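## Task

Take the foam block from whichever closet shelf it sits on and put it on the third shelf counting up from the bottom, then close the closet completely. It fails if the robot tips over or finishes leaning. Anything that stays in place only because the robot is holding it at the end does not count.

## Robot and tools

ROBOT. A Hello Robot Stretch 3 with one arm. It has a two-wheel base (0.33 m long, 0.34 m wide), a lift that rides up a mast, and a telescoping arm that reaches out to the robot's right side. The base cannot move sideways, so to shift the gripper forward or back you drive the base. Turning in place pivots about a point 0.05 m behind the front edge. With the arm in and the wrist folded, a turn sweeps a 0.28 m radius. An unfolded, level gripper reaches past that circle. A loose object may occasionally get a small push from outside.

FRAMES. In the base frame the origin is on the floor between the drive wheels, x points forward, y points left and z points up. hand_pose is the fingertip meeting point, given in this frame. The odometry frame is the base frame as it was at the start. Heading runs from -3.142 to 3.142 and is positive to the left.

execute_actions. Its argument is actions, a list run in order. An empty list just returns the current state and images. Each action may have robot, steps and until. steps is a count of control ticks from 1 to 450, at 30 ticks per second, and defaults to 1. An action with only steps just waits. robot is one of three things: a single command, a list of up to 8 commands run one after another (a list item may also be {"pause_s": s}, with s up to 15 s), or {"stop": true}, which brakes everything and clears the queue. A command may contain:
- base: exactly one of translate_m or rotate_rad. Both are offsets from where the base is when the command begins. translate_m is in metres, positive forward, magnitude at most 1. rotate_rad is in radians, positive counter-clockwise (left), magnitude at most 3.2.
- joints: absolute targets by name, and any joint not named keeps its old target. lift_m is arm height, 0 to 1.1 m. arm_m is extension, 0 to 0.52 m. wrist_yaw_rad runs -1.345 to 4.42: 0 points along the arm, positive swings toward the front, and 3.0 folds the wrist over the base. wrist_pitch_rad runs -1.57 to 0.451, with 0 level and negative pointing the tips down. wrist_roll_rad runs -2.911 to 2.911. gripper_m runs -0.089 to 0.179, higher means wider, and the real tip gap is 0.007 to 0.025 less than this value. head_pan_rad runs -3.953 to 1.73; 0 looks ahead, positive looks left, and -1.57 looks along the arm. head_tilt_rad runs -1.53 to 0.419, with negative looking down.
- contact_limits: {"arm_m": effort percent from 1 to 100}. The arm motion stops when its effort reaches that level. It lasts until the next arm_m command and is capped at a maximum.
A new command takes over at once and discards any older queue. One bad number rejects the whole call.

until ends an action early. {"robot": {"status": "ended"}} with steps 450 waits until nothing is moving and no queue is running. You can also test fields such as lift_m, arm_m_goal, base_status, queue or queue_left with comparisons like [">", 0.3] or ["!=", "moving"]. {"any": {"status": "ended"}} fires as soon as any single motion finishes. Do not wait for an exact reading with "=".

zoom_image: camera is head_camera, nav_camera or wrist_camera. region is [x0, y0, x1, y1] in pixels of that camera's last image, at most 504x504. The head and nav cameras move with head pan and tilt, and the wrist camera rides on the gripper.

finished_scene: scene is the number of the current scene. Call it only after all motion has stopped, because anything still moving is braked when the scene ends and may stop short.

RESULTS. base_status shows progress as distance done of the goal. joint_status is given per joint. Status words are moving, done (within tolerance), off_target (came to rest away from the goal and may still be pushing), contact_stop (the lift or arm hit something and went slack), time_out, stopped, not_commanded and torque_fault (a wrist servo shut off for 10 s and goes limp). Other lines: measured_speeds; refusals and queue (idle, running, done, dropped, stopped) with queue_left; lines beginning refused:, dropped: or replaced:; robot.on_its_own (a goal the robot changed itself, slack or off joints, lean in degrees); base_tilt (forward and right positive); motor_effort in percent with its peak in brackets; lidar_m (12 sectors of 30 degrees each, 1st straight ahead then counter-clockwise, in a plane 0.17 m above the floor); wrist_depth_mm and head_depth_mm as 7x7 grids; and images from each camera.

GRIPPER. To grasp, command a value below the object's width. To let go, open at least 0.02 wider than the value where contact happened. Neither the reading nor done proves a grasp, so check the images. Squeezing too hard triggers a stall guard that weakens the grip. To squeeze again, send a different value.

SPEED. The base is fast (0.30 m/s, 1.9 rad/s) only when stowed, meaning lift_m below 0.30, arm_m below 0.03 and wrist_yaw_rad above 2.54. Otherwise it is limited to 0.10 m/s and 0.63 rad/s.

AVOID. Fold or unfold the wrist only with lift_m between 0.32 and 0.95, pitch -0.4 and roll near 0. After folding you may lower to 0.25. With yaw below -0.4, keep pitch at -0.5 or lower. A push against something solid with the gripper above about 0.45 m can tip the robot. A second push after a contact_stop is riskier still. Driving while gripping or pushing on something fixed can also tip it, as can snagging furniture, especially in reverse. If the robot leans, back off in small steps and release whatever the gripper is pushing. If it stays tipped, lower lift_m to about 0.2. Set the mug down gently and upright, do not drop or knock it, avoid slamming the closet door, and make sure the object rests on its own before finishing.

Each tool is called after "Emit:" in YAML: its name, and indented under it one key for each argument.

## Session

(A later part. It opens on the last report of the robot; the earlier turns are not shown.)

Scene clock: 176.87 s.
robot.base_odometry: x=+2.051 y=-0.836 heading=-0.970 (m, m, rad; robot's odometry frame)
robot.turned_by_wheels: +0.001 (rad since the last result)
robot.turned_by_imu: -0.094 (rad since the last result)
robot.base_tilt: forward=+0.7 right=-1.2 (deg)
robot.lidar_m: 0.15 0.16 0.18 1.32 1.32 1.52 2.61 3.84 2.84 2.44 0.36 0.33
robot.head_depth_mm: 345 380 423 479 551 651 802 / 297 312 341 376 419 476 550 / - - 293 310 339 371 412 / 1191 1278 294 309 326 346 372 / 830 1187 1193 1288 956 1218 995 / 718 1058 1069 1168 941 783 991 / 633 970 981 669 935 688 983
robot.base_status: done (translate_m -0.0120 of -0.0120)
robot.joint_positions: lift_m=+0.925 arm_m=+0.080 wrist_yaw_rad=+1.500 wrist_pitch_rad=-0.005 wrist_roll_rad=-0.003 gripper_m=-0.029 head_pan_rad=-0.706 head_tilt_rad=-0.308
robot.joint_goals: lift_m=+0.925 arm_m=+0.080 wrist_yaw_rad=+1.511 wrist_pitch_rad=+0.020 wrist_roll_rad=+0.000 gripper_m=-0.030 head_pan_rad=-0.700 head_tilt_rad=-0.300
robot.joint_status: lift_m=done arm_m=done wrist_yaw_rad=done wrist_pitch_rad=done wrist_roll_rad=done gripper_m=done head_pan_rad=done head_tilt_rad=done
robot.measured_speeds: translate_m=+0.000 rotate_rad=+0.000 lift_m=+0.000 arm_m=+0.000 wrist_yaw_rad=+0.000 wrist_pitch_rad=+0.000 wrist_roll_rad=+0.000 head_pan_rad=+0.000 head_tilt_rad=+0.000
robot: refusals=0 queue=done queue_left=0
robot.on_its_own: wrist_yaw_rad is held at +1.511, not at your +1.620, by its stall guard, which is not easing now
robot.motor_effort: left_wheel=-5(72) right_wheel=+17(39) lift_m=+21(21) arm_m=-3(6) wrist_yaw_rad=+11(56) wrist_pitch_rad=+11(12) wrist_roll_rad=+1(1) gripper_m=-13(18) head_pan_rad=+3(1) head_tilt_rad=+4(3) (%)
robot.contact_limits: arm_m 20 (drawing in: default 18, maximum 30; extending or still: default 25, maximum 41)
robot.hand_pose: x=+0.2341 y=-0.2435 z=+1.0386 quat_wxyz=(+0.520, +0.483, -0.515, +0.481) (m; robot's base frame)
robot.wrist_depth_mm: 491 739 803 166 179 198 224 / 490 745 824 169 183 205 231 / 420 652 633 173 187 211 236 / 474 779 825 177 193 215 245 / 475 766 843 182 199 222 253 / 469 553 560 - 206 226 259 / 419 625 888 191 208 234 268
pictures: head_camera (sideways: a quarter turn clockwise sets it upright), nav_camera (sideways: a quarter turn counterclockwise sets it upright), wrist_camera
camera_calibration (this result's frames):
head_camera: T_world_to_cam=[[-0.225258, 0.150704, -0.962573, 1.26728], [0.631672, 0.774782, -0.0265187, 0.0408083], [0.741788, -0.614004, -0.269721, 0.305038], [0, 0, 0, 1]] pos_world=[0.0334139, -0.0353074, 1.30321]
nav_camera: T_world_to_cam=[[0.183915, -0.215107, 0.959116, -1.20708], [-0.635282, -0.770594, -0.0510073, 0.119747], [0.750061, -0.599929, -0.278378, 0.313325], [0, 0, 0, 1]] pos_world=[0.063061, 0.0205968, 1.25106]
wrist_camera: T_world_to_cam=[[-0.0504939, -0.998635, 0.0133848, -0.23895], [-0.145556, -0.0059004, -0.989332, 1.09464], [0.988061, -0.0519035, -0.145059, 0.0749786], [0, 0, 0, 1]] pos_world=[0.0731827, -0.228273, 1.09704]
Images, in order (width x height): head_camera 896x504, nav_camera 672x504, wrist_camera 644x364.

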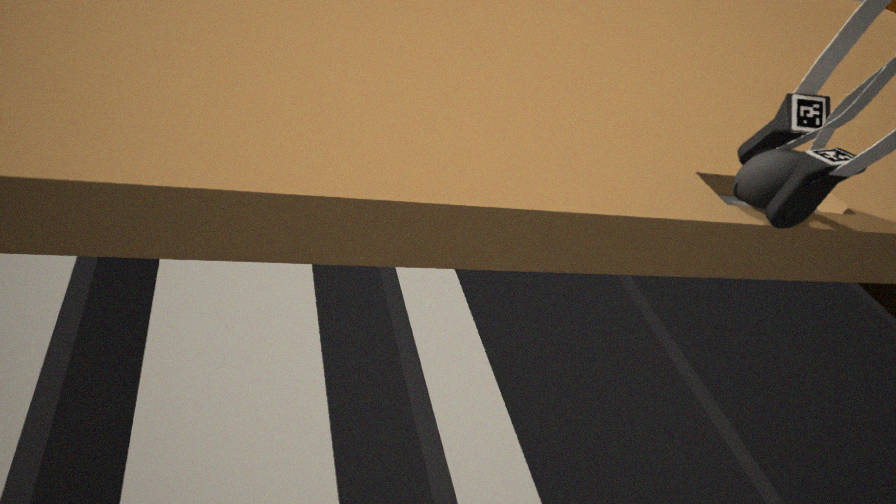

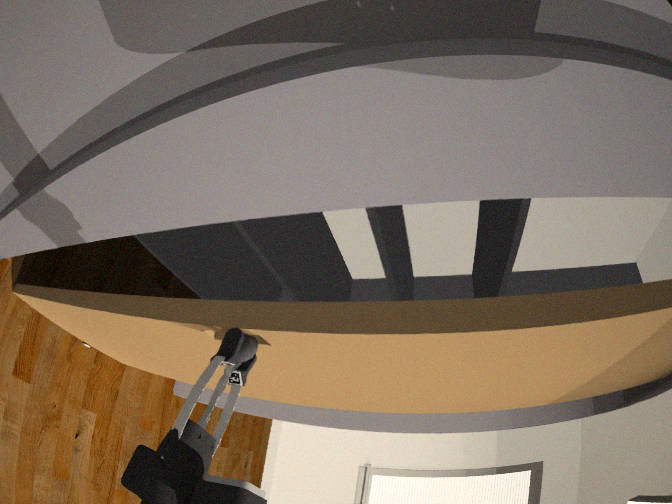

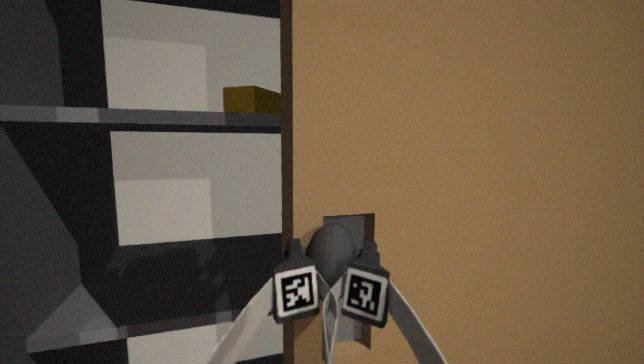

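Emit:
execute_actions:
  actions:
    - {"robot":[{"base":{"translate_m":-0.09}},{"base":{"rotate_rad":-0.25},"joints":{"wrist_yaw_rad":1.72}},{"base":{"translate_m":-0.25}},{"base":{"rotate_rad":0.435},"joints":{"arm_m":0.29,"head_pan_rad":-0.4}},{"base":{"translate_m":0.2}}]}
    - {"steps":450,"until":{"robot":{"status":"ended"}}}
    - {"steps":200,"until":{"robot":{"status":"ended"}}}

Scene clock: 193.00 s.
robot.base_odometry: x=+2.056 y=-0.669 heading=-0.785 (m, m, rad; robot's odometry frame)
robot.turned_by_wheels: +0.185 (rad since the last result)
robot.turned_by_imu: +0.184 (rad since the last result)
robot.base_tilt: forward=+0.7 right=-1.2 (deg)
robot.lidar_m: 0.26 1.01 1.26 1.18 1.21 1.56 3.49 3.41 2.74 1.43 0.49 0.28
robot.head_depth_mm: 1065 1172 1203 1314 989 1290 1116 / - - - - 290 821 976 / - - - - - 291 316 / - - - - - 292 314 / - - - - - 284 296 / - - - - - - 285 / - - - - - - -
robot.base_status: done (translate_m +0.2000 of +0.2000)
robot.joint_positions: lift_m=+0.925 arm_m=+0.290 wrist_yaw_rad=+1.718 wrist_pitch_rad=-0.005 wrist_roll_rad=-0.003 gripper_m=-0.029 head_pan_rad=-0.407 head_tilt_rad=-0.308
robot.joint_goals: lift_m=+0.925 arm_m=+0.290 wrist_yaw_rad=+1.720 wrist_pitch_rad=+0.020 wrist_roll_rad=+0.000 gripper_m=-0.030 head_pan_rad=-0.400 head_tilt_rad=-0.300
robot.joint_status: lift_m=done arm_m=done wrist_yaw_rad=done wrist_pitch_rad=done wrist_roll_rad=done gripper_m=done head_pan_rad=done head_tilt_rad=done
robot.measured_speeds: translate_m=+0.000 rotate_rad=+0.000 lift_m=+0.000 arm_m=+0.000 wrist_yaw_rad=+0.000 wrist_pitch_rad=+0.000 wrist_roll_rad=+0.000 head_pan_rad=+0.000 head_tilt_rad=+0.000
robot: refusals=0 queue=done queue_left=0
robot.motor_effort: left_wheel=-3(10) right_wheel=+3(17) lift_m=+21(21) arm_m=+4(3) wrist_yaw_rad=+2(10) wrist_pitch_rad=+11(11) wrist_roll_rad=+1(1) gripper_m=-12(13) head_pan_rad=+2(18) head_tilt_rad=+3(3) (%)
robot.hand_pose: x=+0.2320 y=-0.3971 z=+1.0386 quat_wxyz=(+0.464, +0.536, -0.460, +0.535) (m; robot's base frame)
robot.wrist_depth_mm: 230 304 729 739 222 214 210 / 228 309 775 896 225 220 214 / 231 308 644 537 230 223 217 / 235 310 793 954 234 228 223 / 238 311 706 884 239 234 226 / 244 315 619 - 243 237 231 / 248 312 719 908 248 242 236
pictures: head_camera (sideways: a quarter turn clockwise sets it upright), nav_camera (sideways: a quarter turn counterclockwise sets it upright), wrist_camera
camera_calibration (this result's frames):
head_camera: T_world_to_cam=[[-0.25968, 0.077583, -0.962573, 1.26749], [0.375131, 0.926592, -0.0265187, 0.0423732], [0.889856, -0.367978, -0.269721, 0.304134], [0, 0, 0, 1]] pos_world=[0.0426104, -0.0256837, 1.30321]
nav_camera: T_world_to_cam=[[0.239166, -0.151313, 0.959116, -1.20742], [-0.379816, -0.923655, -0.0510073, 0.118188], [0.89361, -0.352089, -0.278378, 0.312449], [0, 0, 0, 1]] pos_world=[0.0544552, 0.0364768, 1.25106]
wrist_camera: T_world_to_cam=[[0.166804, -0.985899, 0.013382, -0.437812], [-0.140826, -0.0372548, -0.989333, 1.07988], [0.975881, 0.16314, -0.145054, 0.157316], [0, 0, 0, 1]] pos_world=[0.0715822, -0.417072, 1.09704]
Images, in order (width x height): head_camera 896x504, nav_camera 672x504, wrist_camera 644x364.

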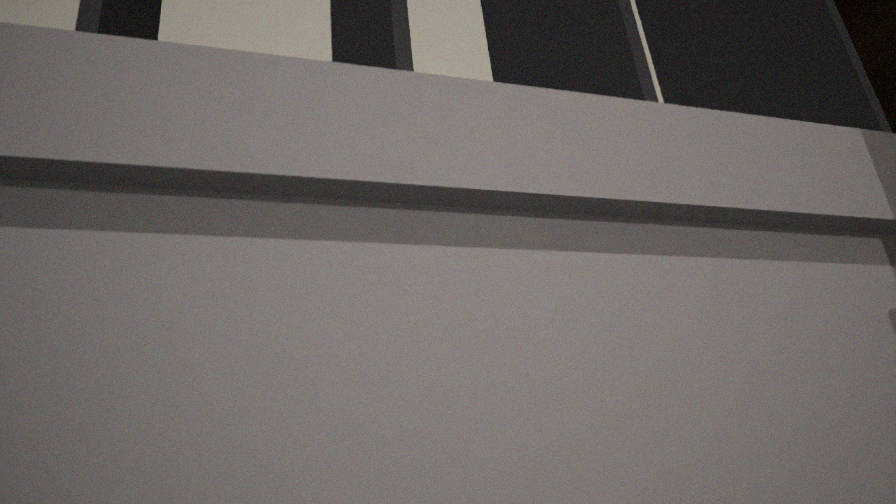

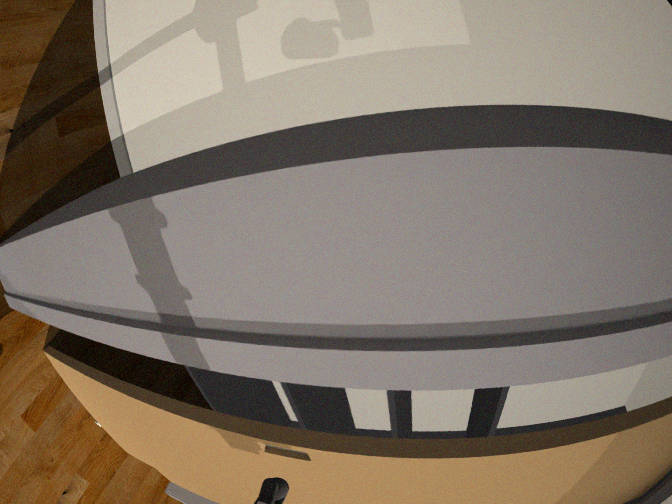

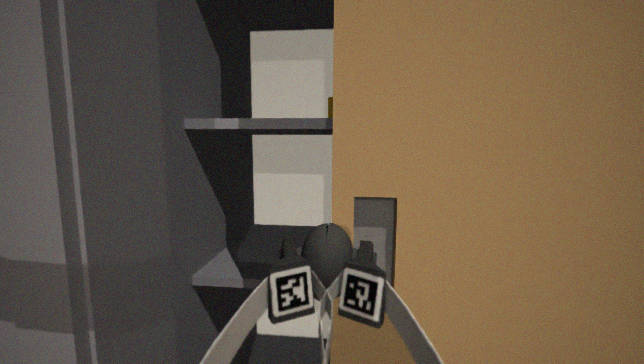

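Emit:
execute_actions:
  actions:
    - {"robot":[{"joints":{"arm_m":0.311}},{"base":{"translate_m":0.078}},{"joints":{"arm_m":0.16},"contact_limits":{"arm_m":20}}]}
    - {"steps":450,"until":{"robot":{"status":"ended"}}}

Scene clock: 198.83 s.
robot.base_odometry: x=+2.111 y=-0.724 heading=-0.786 (m, m, rad; robot's odometry frame)
robot.turned_by_wheels: -0.001 (rad since the last result)
robot.turned_by_imu: -0.067 (rad since the last result)
robot.base_tilt: forward=+0.7 right=-1.1 (deg)
robot.lidar_m: 0.18 0.92 1.13 1.19 1.20 1.48 2.98 3.48 2.81 2.56 0.34 0.19
robot.head_depth_mm: - - - - - - 353 / - - - - - - - / - - - - - - - / - - - - - - - / - - - - - - - / - - - - - - - / - - - - - - -
robot.base_status: done (translate_m +0.0779 of +0.0780)
robot.joint_positions: lift_m=+0.925 arm_m=+0.161 wrist_yaw_rad=+1.695 wrist_pitch_rad=-0.006 wrist_roll_rad=-0.003 gripper_m=-0.029 head_pan_rad=-0.407 head_tilt_rad=-0.308
robot.joint_goals: lift_m=+0.925 arm_m=+0.160 wrist_yaw_rad=+1.720 wrist_pitch_rad=+0.020 wrist_roll_rad=+0.000 gripper_m=-0.030 head_pan_rad=-0.400 head_tilt_rad=-0.300
robot.joint_status: lift_m=done arm_m=done wrist_yaw_rad=done wrist_pitch_rad=done wrist_roll_rad=done gripper_m=done head_pan_rad=done head_tilt_rad=done
robot.measured_speeds: translate_m=+0.000 rotate_rad=+0.000 lift_m=+0.000 arm_m=+0.000 wrist_yaw_rad=+0.000 wrist_pitch_rad=+0.000 wrist_roll_rad=+0.000 head_pan_rad=+0.000 head_tilt_rad=+0.000
robot: refusals=0 queue=done queue_left=0
robot.motor_effort: left_wheel=-14(48) right_wheel=+29(39) lift_m=+21(21) arm_m=-5(7) wrist_yaw_rad=+26(52) wrist_pitch_rad=+12(13) wrist_roll_rad=+1(1) gripper_m=-15(18) head_pan_rad=+2(1) head_tilt_rad=+4(3) (%)
robot.contact_limits: arm_m 20 (drawing in: default 18, maximum 30; extending or still: default 25, maximum 41)
robot.hand_pose: x=+0.2328 y=-0.2739 z=+1.0382 quat_wxyz=(+0.471, +0.531, -0.465, +0.529) (m; robot's base frame)
robot.wrist_depth_mm: 129 165 646 158 158 158 158 / 131 166 642 161 162 161 161 / 135 167 565 165 165 165 164 / 136 167 643 168 169 168 169 / 139 167 648 179 172 173 173 / 143 168 523 - 176 176 177 / 146 167 565 193 180 181 180
pictures: head_camera (sideways: a quarter turn clockwise sets it upright), nav_camera (sideways: a quarter turn counterclockwise sets it upright), wrist_camera
camera_calibration (this result's frames):
head_camera: T_world_to_cam=[[-0.259578, 0.0774658, -0.96261, 1.26754], [0.374902, 0.926685, -0.0265218, 0.0423786], [0.889982, -0.367769, -0.269589, 0.303962], [0, 0, 0, 1]] pos_world=[0.0426167, -0.0256745, 1.30321]
nav_camera: T_world_to_cam=[[0.239083, -0.151201, 0.959155, -1.20747], [-0.379578, -0.923753, -0.051005, 0.118184], [0.893733, -0.35188, -0.278246, 0.312277], [0, 0, 0, 1]] pos_world=[0.0544524, 0.0364861, 1.25107]
wrist_camera: T_world_to_cam=[[0.14402, -0.989485, 0.0133519, -0.312131], [-0.143373, -0.0342144, -0.989077, 1.08529], [0.979133, 0.140533, -0.146793, 0.131273], [0, 0, 0, 1]] pos_world=[0.0720207, -0.290165, 1.09687]
Images, in order (width x height): head_camera 896x504, nav_camera 672x504, wrist_camera 644x364.

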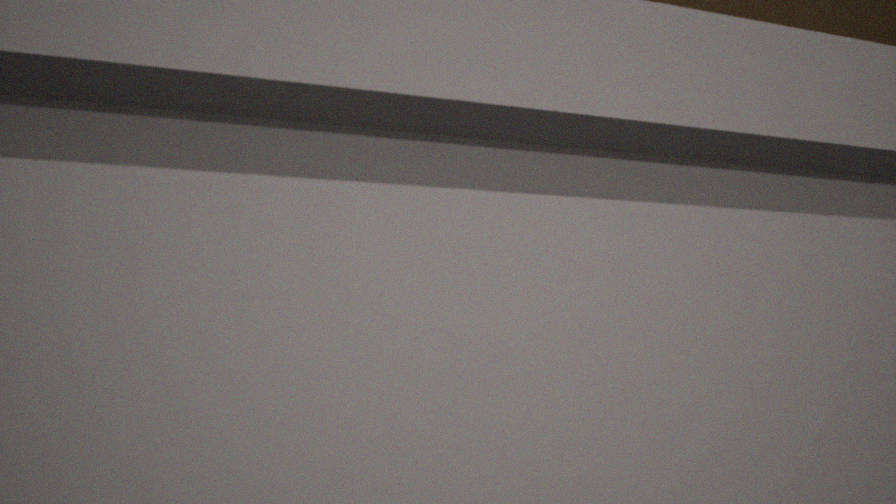

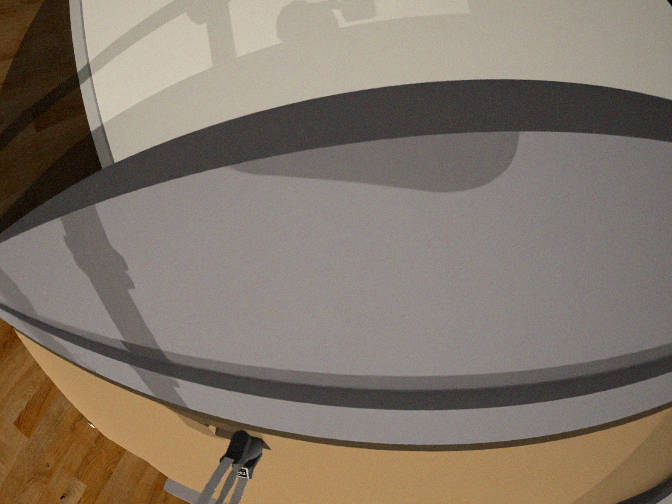

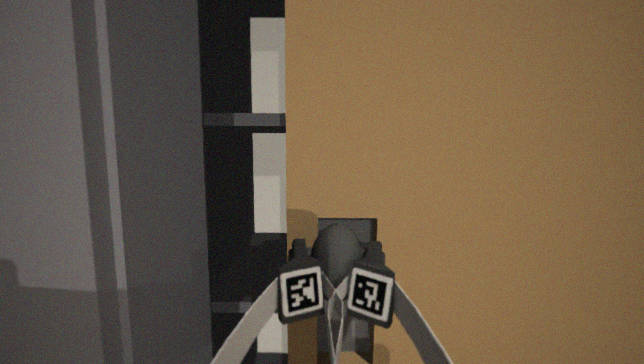

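Emit:
execute_actions:
  actions:
    - {"robot":[{"base":{"translate_m":-0.008}},{"joints":{"arm_m":0.09,"wrist_yaw_rad":1.82},"contact_limits":{"arm_m":18}}]}
    - {"steps":450,"until":{"robot":{"status":"ended"}}}

Scene clock: 202.93 s.
robot.base_odometry: x=+2.105 y=-0.718 heading=-0.786 (m, m, rad; robot's odometry frame)
robot.turned_by_wheels: +0.000 (rad since the last result)
robot.turned_by_imu: -0.037 (rad since the last result)
robot.base_tilt: forward=+0.7 right=-1.2 (deg)
robot.lidar_m: 0.18 0.91 1.10 1.19 1.20 1.44 2.73 3.48 2.86 2.56 0.36 0.20
robot.head_depth_mm: - - - - - 300 326 / - - - - - - - / - - - - - - - / - - - - - - - / - - - - - - - / - - - - - - - / - - - - - - -
robot.base_status: done (translate_m -0.0081 of -0.0080)
robot.joint_positions: lift_m=+0.925 arm_m=+0.091 wrist_yaw_rad=+1.776 wrist_pitch_rad=-0.006 wrist_roll_rad=-0.003 gripper_m=-0.029 head_pan_rad=-0.407 head_tilt_rad=-0.308
robot.joint_goals: lift_m=+0.925 arm_m=+0.090 wrist_yaw_rad=+1.820 wrist_pitch_rad=+0.020 wrist_roll_rad=+0.000 gripper_m=-0.030 head_pan_rad=-0.400 head_tilt_rad=-0.300
robot.joint_status: lift_m=done arm_m=done wrist_yaw_rad=off_target wrist_pitch_rad=done wrist_roll_rad=done gripper_m=done head_pan_rad=done head_tilt_rad=done
robot.measured_speeds: translate_m=+0.000 rotate_rad=+0.000 lift_m=+0.000 arm_m=+0.000 wrist_yaw_rad=+0.000 wrist_pitch_rad=+0.000 wrist_roll_rad=+0.000 head_pan_rad=+0.000 head_tilt_rad=+0.000
robot: refusals=0 queue=dropped queue_left=0
robot.motor_effort: left_wheel=-10(28) right_wheel=+24(34) lift_m=+21(21) arm_m=-8(7) wrist_yaw_rad=+44(76) wrist_pitch_rad=+12(12) wrist_roll_rad=+1(1) gripper_m=-16(19) head_pan_rad=+2(2) head_tilt_rad=+3(3) (%)
robot.contact_limits: arm_m 18 (drawing in: default 18, maximum 30; extending or still: default 25, maximum 41)
robot.hand_pose: x=+0.2293 y=-0.1836 z=+1.0382 quat_wxyz=(+0.449, +0.549, -0.443, +0.548) (m; robot's base frame)
robot.wrist_depth_mm: 146 143 130 158 156 155 152 / 149 147 132 162 159 157 156 / 152 151 135 165 163 161 159 / 155 154 138 169 167 164 162 / 159 157 141 171 170 168 165 / 163 161 144 - 173 172 170 / 166 165 148 189 179 176 173
pictures: head_camera (sideways: a quarter turn clockwise sets it upright), nav_camera (sideways: a quarter turn counterclockwise sets it upright), wrist_camera
camera_calibration (this result's frames):
head_camera: T_world_to_cam=[[-0.25956, 0.0774576, -0.962616, 1.26754], [0.374902, 0.926685, -0.0265223, 0.0423792], [0.889987, -0.367771, -0.269569, 0.303936], [0, 0, 0, 1]] pos_world=[0.0426166, -0.0256745, 1.30321]
nav_camera: T_world_to_cam=[[0.239065, -0.151193, 0.95916, -1.20748], [-0.379577, -0.923753, -0.0510046, 0.118183], [0.893739, -0.351881, -0.278226, 0.312251], [0, 0, 0, 1]] pos_world=[0.0544534, 0.0364858, 1.25107]
wrist_camera: T_world_to_cam=[[0.223965, -0.974506, 0.0133626, -0.237813], [-0.139894, -0.0457137, -0.989111, 1.08508], [0.964505, 0.219657, -0.146565, 0.139561], [0, 0, 0, 1]] pos_world=[0.07045, -0.212802, 1.0969]
Images, in order (width x height): head_camera 896x504, nav_camera 672x504, wrist_camera 644x364.

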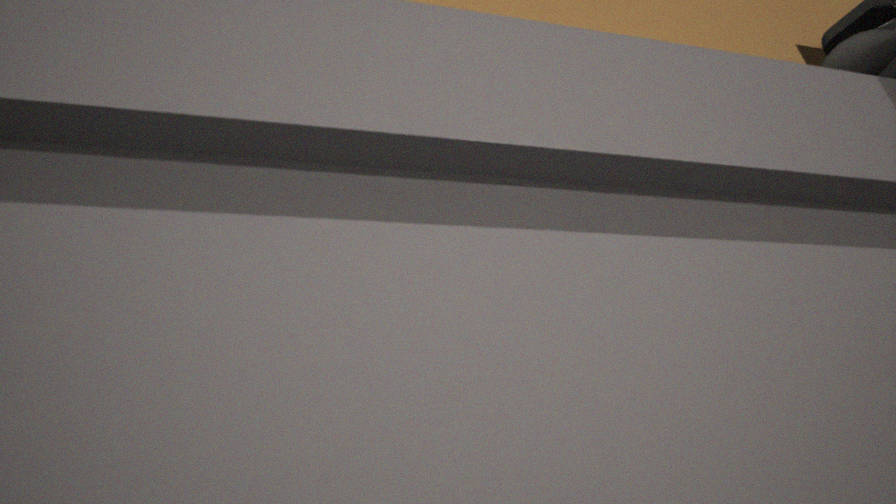

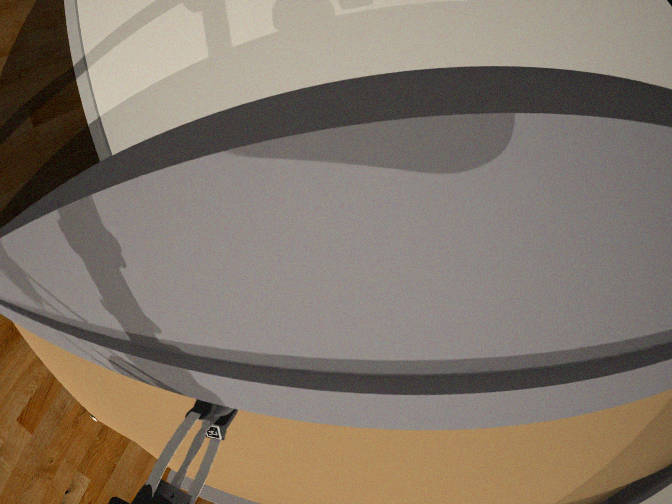

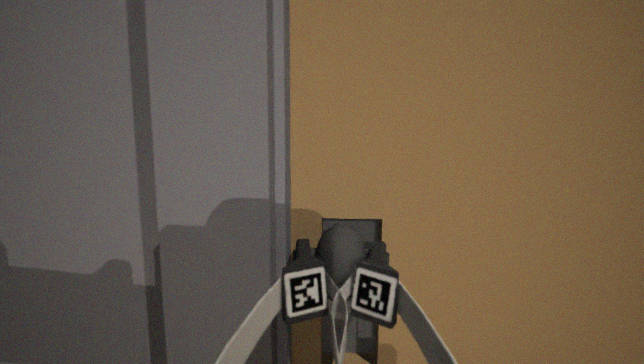

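Emit:
execute_actions:
  actions:
    - {"robot":[{"joints":{"wrist_yaw_rad":1.77}},{"base":{"translate_m":-0.15}},{"joints":{"wrist_yaw_rad":1.57,"arm_m":0.14}}]}
    - {"steps":450,"until":{"robot":{"status":"ended"}}}

Scene clock: 208.63 s.
robot.base_odometry: x=+1.999 y=-0.612 heading=-0.785 (m, m, rad; robot's odometry frame)
robot.turned_by_wheels: +0.001 (rad since the last result)
robot.turned_by_imu: +0.002 (rad since the last result)
robot.base_tilt: forward=+0.8 right=-1.2 (deg)
robot.lidar_m: 0.33 1.06 1.28 1.17 1.17 1.41 2.67 3.37 2.89 2.60 0.62 0.36
robot.head_depth_mm: 377 404 435 471 515 567 631 / 352 376 403 434 471 513 565 / 329 352 375 403 433 472 511 / 284 296 315 336 360 387 419 / - 291 308 326 347 370 398 / - 284 294 310 330 351 377 / - - 284 293 310 329 350
robot.base_status: done (translate_m -0.1500 of -0.1500)
robot.joint_positions: lift_m=+0.925 arm_m=+0.140 wrist_yaw_rad=+1.573 wrist_pitch_rad=-0.005 wrist_roll_rad=-0.003 gripper_m=-0.029 head_pan_rad=-0.407 head_tilt_rad=-0.308
robot.joint_goals: lift_m=+0.925 arm_m=+0.140 wrist_yaw_rad=+1.570 wrist_pitch_rad=+0.020 wrist_roll_rad=+0.000 gripper_m=-0.030 head_pan_rad=-0.400 head_tilt_rad=-0.300
robot.joint_status: lift_m=done arm_m=done wrist_yaw_rad=done wrist_pitch_rad=done wrist_roll_rad=done gripper_m=done head_pan_rad=done head_tilt_rad=done
robot.measured_speeds: translate_m=+0.000 rotate_rad=+0.000 lift_m=+0.000 arm_m=+0.000 wrist_yaw_rad=+0.000 wrist_pitch_rad=+0.000 wrist_roll_rad=+0.000 head_pan_rad=+0.000 head_tilt_rad=+0.000
robot: refusals=0 queue=done queue_left=0
robot.motor_effort: left_wheel=+1(12) right_wheel=+0(25) lift_m=+21(21) arm_m=+3(7) wrist_yaw_rad=-4(42) wrist_pitch_rad=+12(12) wrist_roll_rad=+1(1) gripper_m=-12(17) head_pan_rad=+2(3) head_tilt_rad=+4(3) (%)
robot.hand_pose: x=+0.2347 y=-0.2843 z=+1.0385 quat_wxyz=(+0.502, +0.501, -0.497, +0.500) (m; robot's base frame)
robot.wrist_depth_mm: 257 258 297 307 320 337 355 / 263 266 301 316 331 345 366 / 268 269 305 319 334 354 371 / 271 276 313 327 348 360 384 / 278 281 319 333 356 369 390 / 286 289 322 - 364 381 402 / 290 296 329 351 368 388 416
pictures: head_camera (sideways: a quarter turn clockwise sets it upright), nav_camera (sideways: a quarter turn counterclockwise sets it upright), wrist_camera
camera_calibration (this result's frames):
head_camera: T_world_to_cam=[[-0.25956, 0.0774576, -0.962616, 1.26754], [0.374902, 0.926685, -0.0265223, 0.0423792], [0.889987, -0.367771, -0.269569, 0.303935], [0, 0, 0, 1]] pos_world=[0.0426166, -0.0256745, 1.30321]
nav_camera: T_world_to_cam=[[0.239065, -0.151193, 0.95916, -1.20748], [-0.379577, -0.923753, -0.0510046, 0.118183], [0.893739, -0.351882, -0.278226, 0.312251], [0, 0, 0, 1]] pos_world=[0.0544534, 0.0364858, 1.25107]
wrist_camera: T_world_to_cam=[[0.0221546, -0.999665, 0.0133773, -0.296932], [-0.14542, -0.0164605, -0.989233, 1.09118], [0.989122, 0.0199707, -0.145736, 0.0931001], [0, 0, 0, 1]] pos_world=[0.0731706, -0.28073, 1.09697]
Images, in order (width x height): head_camera 896x504, nav_camera 672x504, wrist_camera 644x364.

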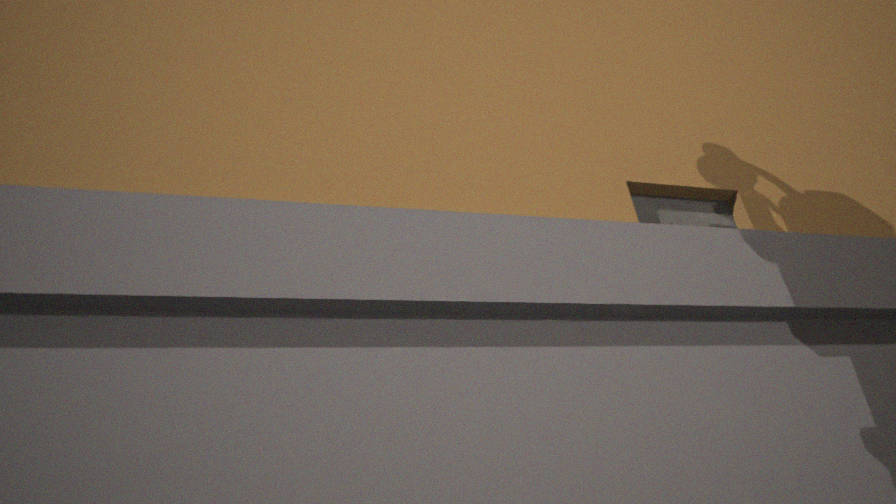

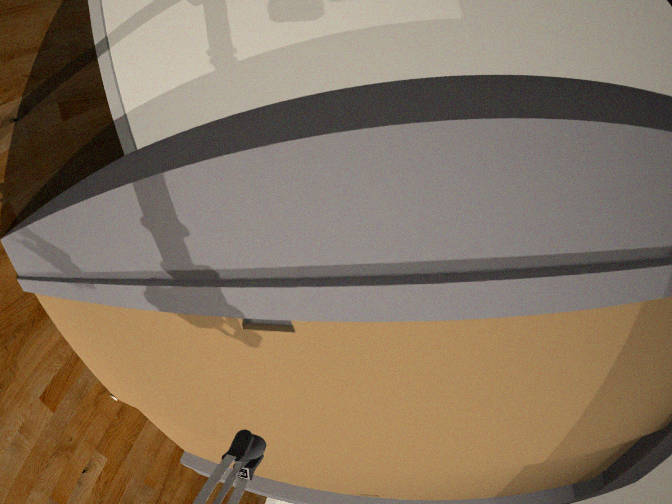

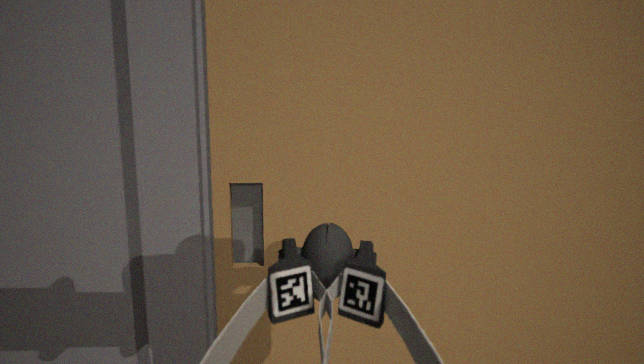

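Emit:
execute_actions:
  actions:
    - {"robot":{"base":{"translate_m":-0.3},"joints":{"head_pan_rad":-1.15,"head_tilt_rad":-0.2,"arm_m":0.0}}}
    - {"steps":450,"until":{"robot":{"status":"ended"}}}

Scene clock: 213.83 s.
robot.base_odometry: x=+1.787 y=-0.400 heading=-0.785 (m, m, rad; robot's odometry frame)
robot.turned_by_wheels: +0.000 (rad since the last result)
robot.turned_by_imu: +0.001 (rad since the last result)
robot.base_tilt: forward=+0.7 right=-1.2 (deg)
robot.lidar_m: 0.62 1.36 1.24 1.11 1.11 1.34 2.54 3.10 2.95 2.65 1.22 0.71
robot.head_depth_mm: 2293 2385 2454 2552 2637 2302 1735 / 2350 2430 2522 2590 2725 2308 1721 / 2411 2488 2596 2672 2771 2253 1724 / 2500 2542 2695 2770 2866 2252 1714 / 1432 1490 1548 1616 1747 1842 1698 / 1273 1318 1382 1434 1491 1557 1583 / 1062 1101 1139 1177 1215 1259 1300
robot.base_status: done (translate_m -0.3000 of -0.3000)
robot.joint_positions: lift_m=+0.925 arm_m=+0.002 wrist_yaw_rad=+1.572 wrist_pitch_rad=-0.005 wrist_roll_rad=-0.003 gripper_m=-0.029 head_pan_rad=-1.143 head_tilt_rad=-0.211
robot.joint_goals: lift_m=+0.925 arm_m=+0.000 wrist_yaw_rad=+1.570 wrist_pitch_rad=+0.020 wrist_roll_rad=+0.000 gripper_m=-0.030 head_pan_rad=-1.150 head_tilt_rad=-0.200
robot.joint_status: lift_m=done arm_m=done wrist_yaw_rad=done wrist_pitch_rad=done wrist_roll_rad=done gripper_m=done head_pan_rad=done head_tilt_rad=done
robot.measured_speeds: translate_m=+0.000 rotate_rad=+0.000 lift_m=+0.000 arm_m=+0.000 wrist_yaw_rad=+0.000 wrist_pitch_rad=+0.000 wrist_roll_rad=+0.000 head_pan_rad=+0.000 head_tilt_rad=+0.000
robot: refusals=0 queue=done queue_left=0
robot.motor_effort: left_wheel=+1(5) right_wheel=+0(4) lift_m=+21(21) arm_m=-2(3) wrist_yaw_rad=-2(2) wrist_pitch_rad=+11(11) wrist_roll_rad=+1(1) gripper_m=-12(12) head_pan_rad=-3(29) head_tilt_rad=+5(13) (%)
robot.hand_pose: x=+0.2347 y=-0.1471 z=+1.0385 quat_wxyz=(+0.502, +0.501, -0.497, +0.500) (m; robot's base frame)
robot.wrist_depth_mm: - - 533 537 578 620 644 / - - 542 553 600 616 673 / - - 552 556 599 648 675 / - - 561 569 625 664 695 / - - - 577 631 663 769 / - - - - 644 705 764 / - - - 615 667 705 799
pictures: head_camera (sideways: a quarter turn clockwise sets it upright), nav_camera (sideways: a quarter turn counterclockwise sets it upright), wrist_camera
camera_calibration (this result's frames):
head_camera: T_world_to_cam=[[-0.101137, 0.145724, -0.984142, 1.29473], [0.90115, 0.432565, -0.0285576, 0.0418224], [0.421544, -0.889748, -0.175068, 0.183791], [0, 0, 0, 1]] pos_world=[0.0157809, -0.043236, 1.30756]
nav_camera: T_world_to_cam=[[0.0365587, -0.186865, 0.981705, -1.23571], [-0.89952, -0.434108, -0.049133, 0.118925], [0.435347, -0.881267, -0.183959, 0.192351], [0, 0, 0, 1]] pos_world=[0.0684117, -0.00977241, 1.25433]
wrist_camera: T_world_to_cam=[[0.0218777, -0.999671, 0.0133773, -0.159783], [-0.145424, -0.0164203, -0.989233, 1.09345], [0.989127, 0.0196968, -0.145736, 0.0903198], [0, 0, 0, 1]] pos_world=[0.0731717, -0.143555, 1.09697]
Images, in order (width x height): head_camera 896x504, nav_camera 672x504, wrist_camera 644x364.

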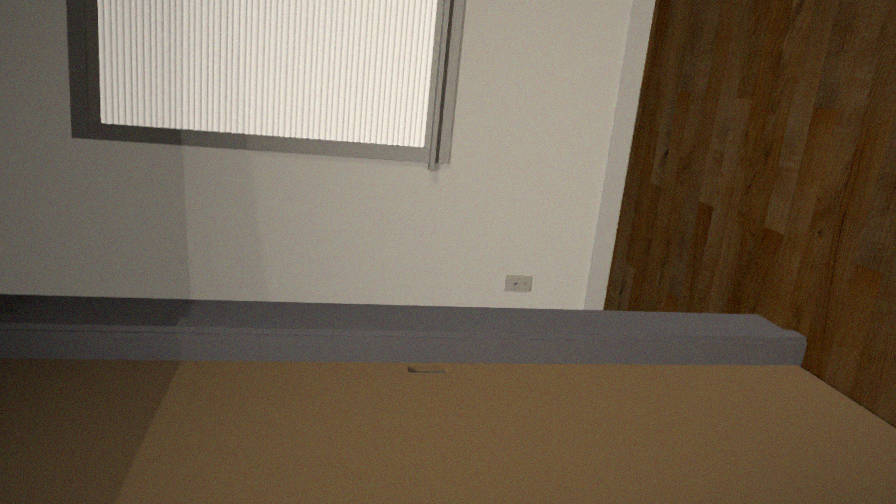

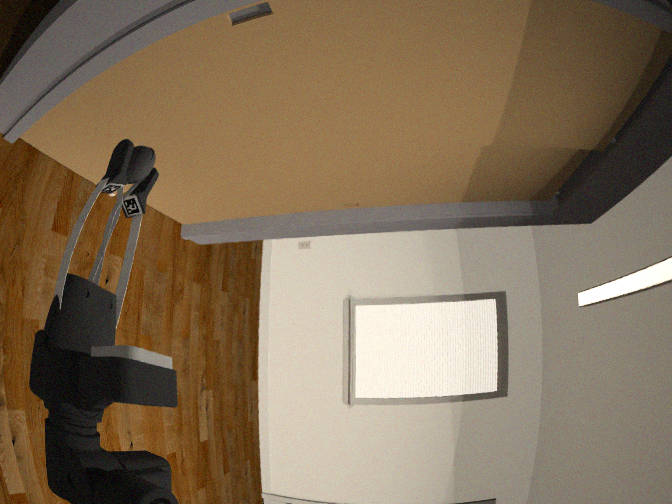

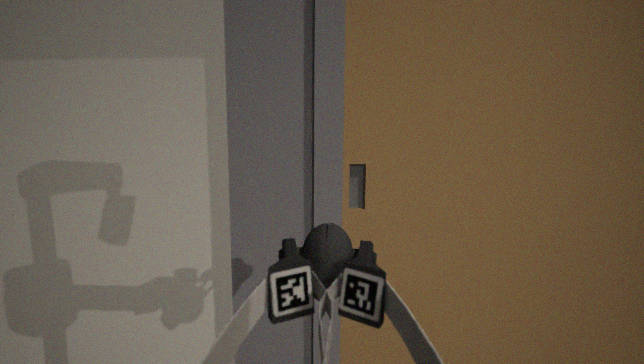

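Both doors show no gap.

Emit:
finished_scene:
  scene: 2

The scene is finished: the task was done.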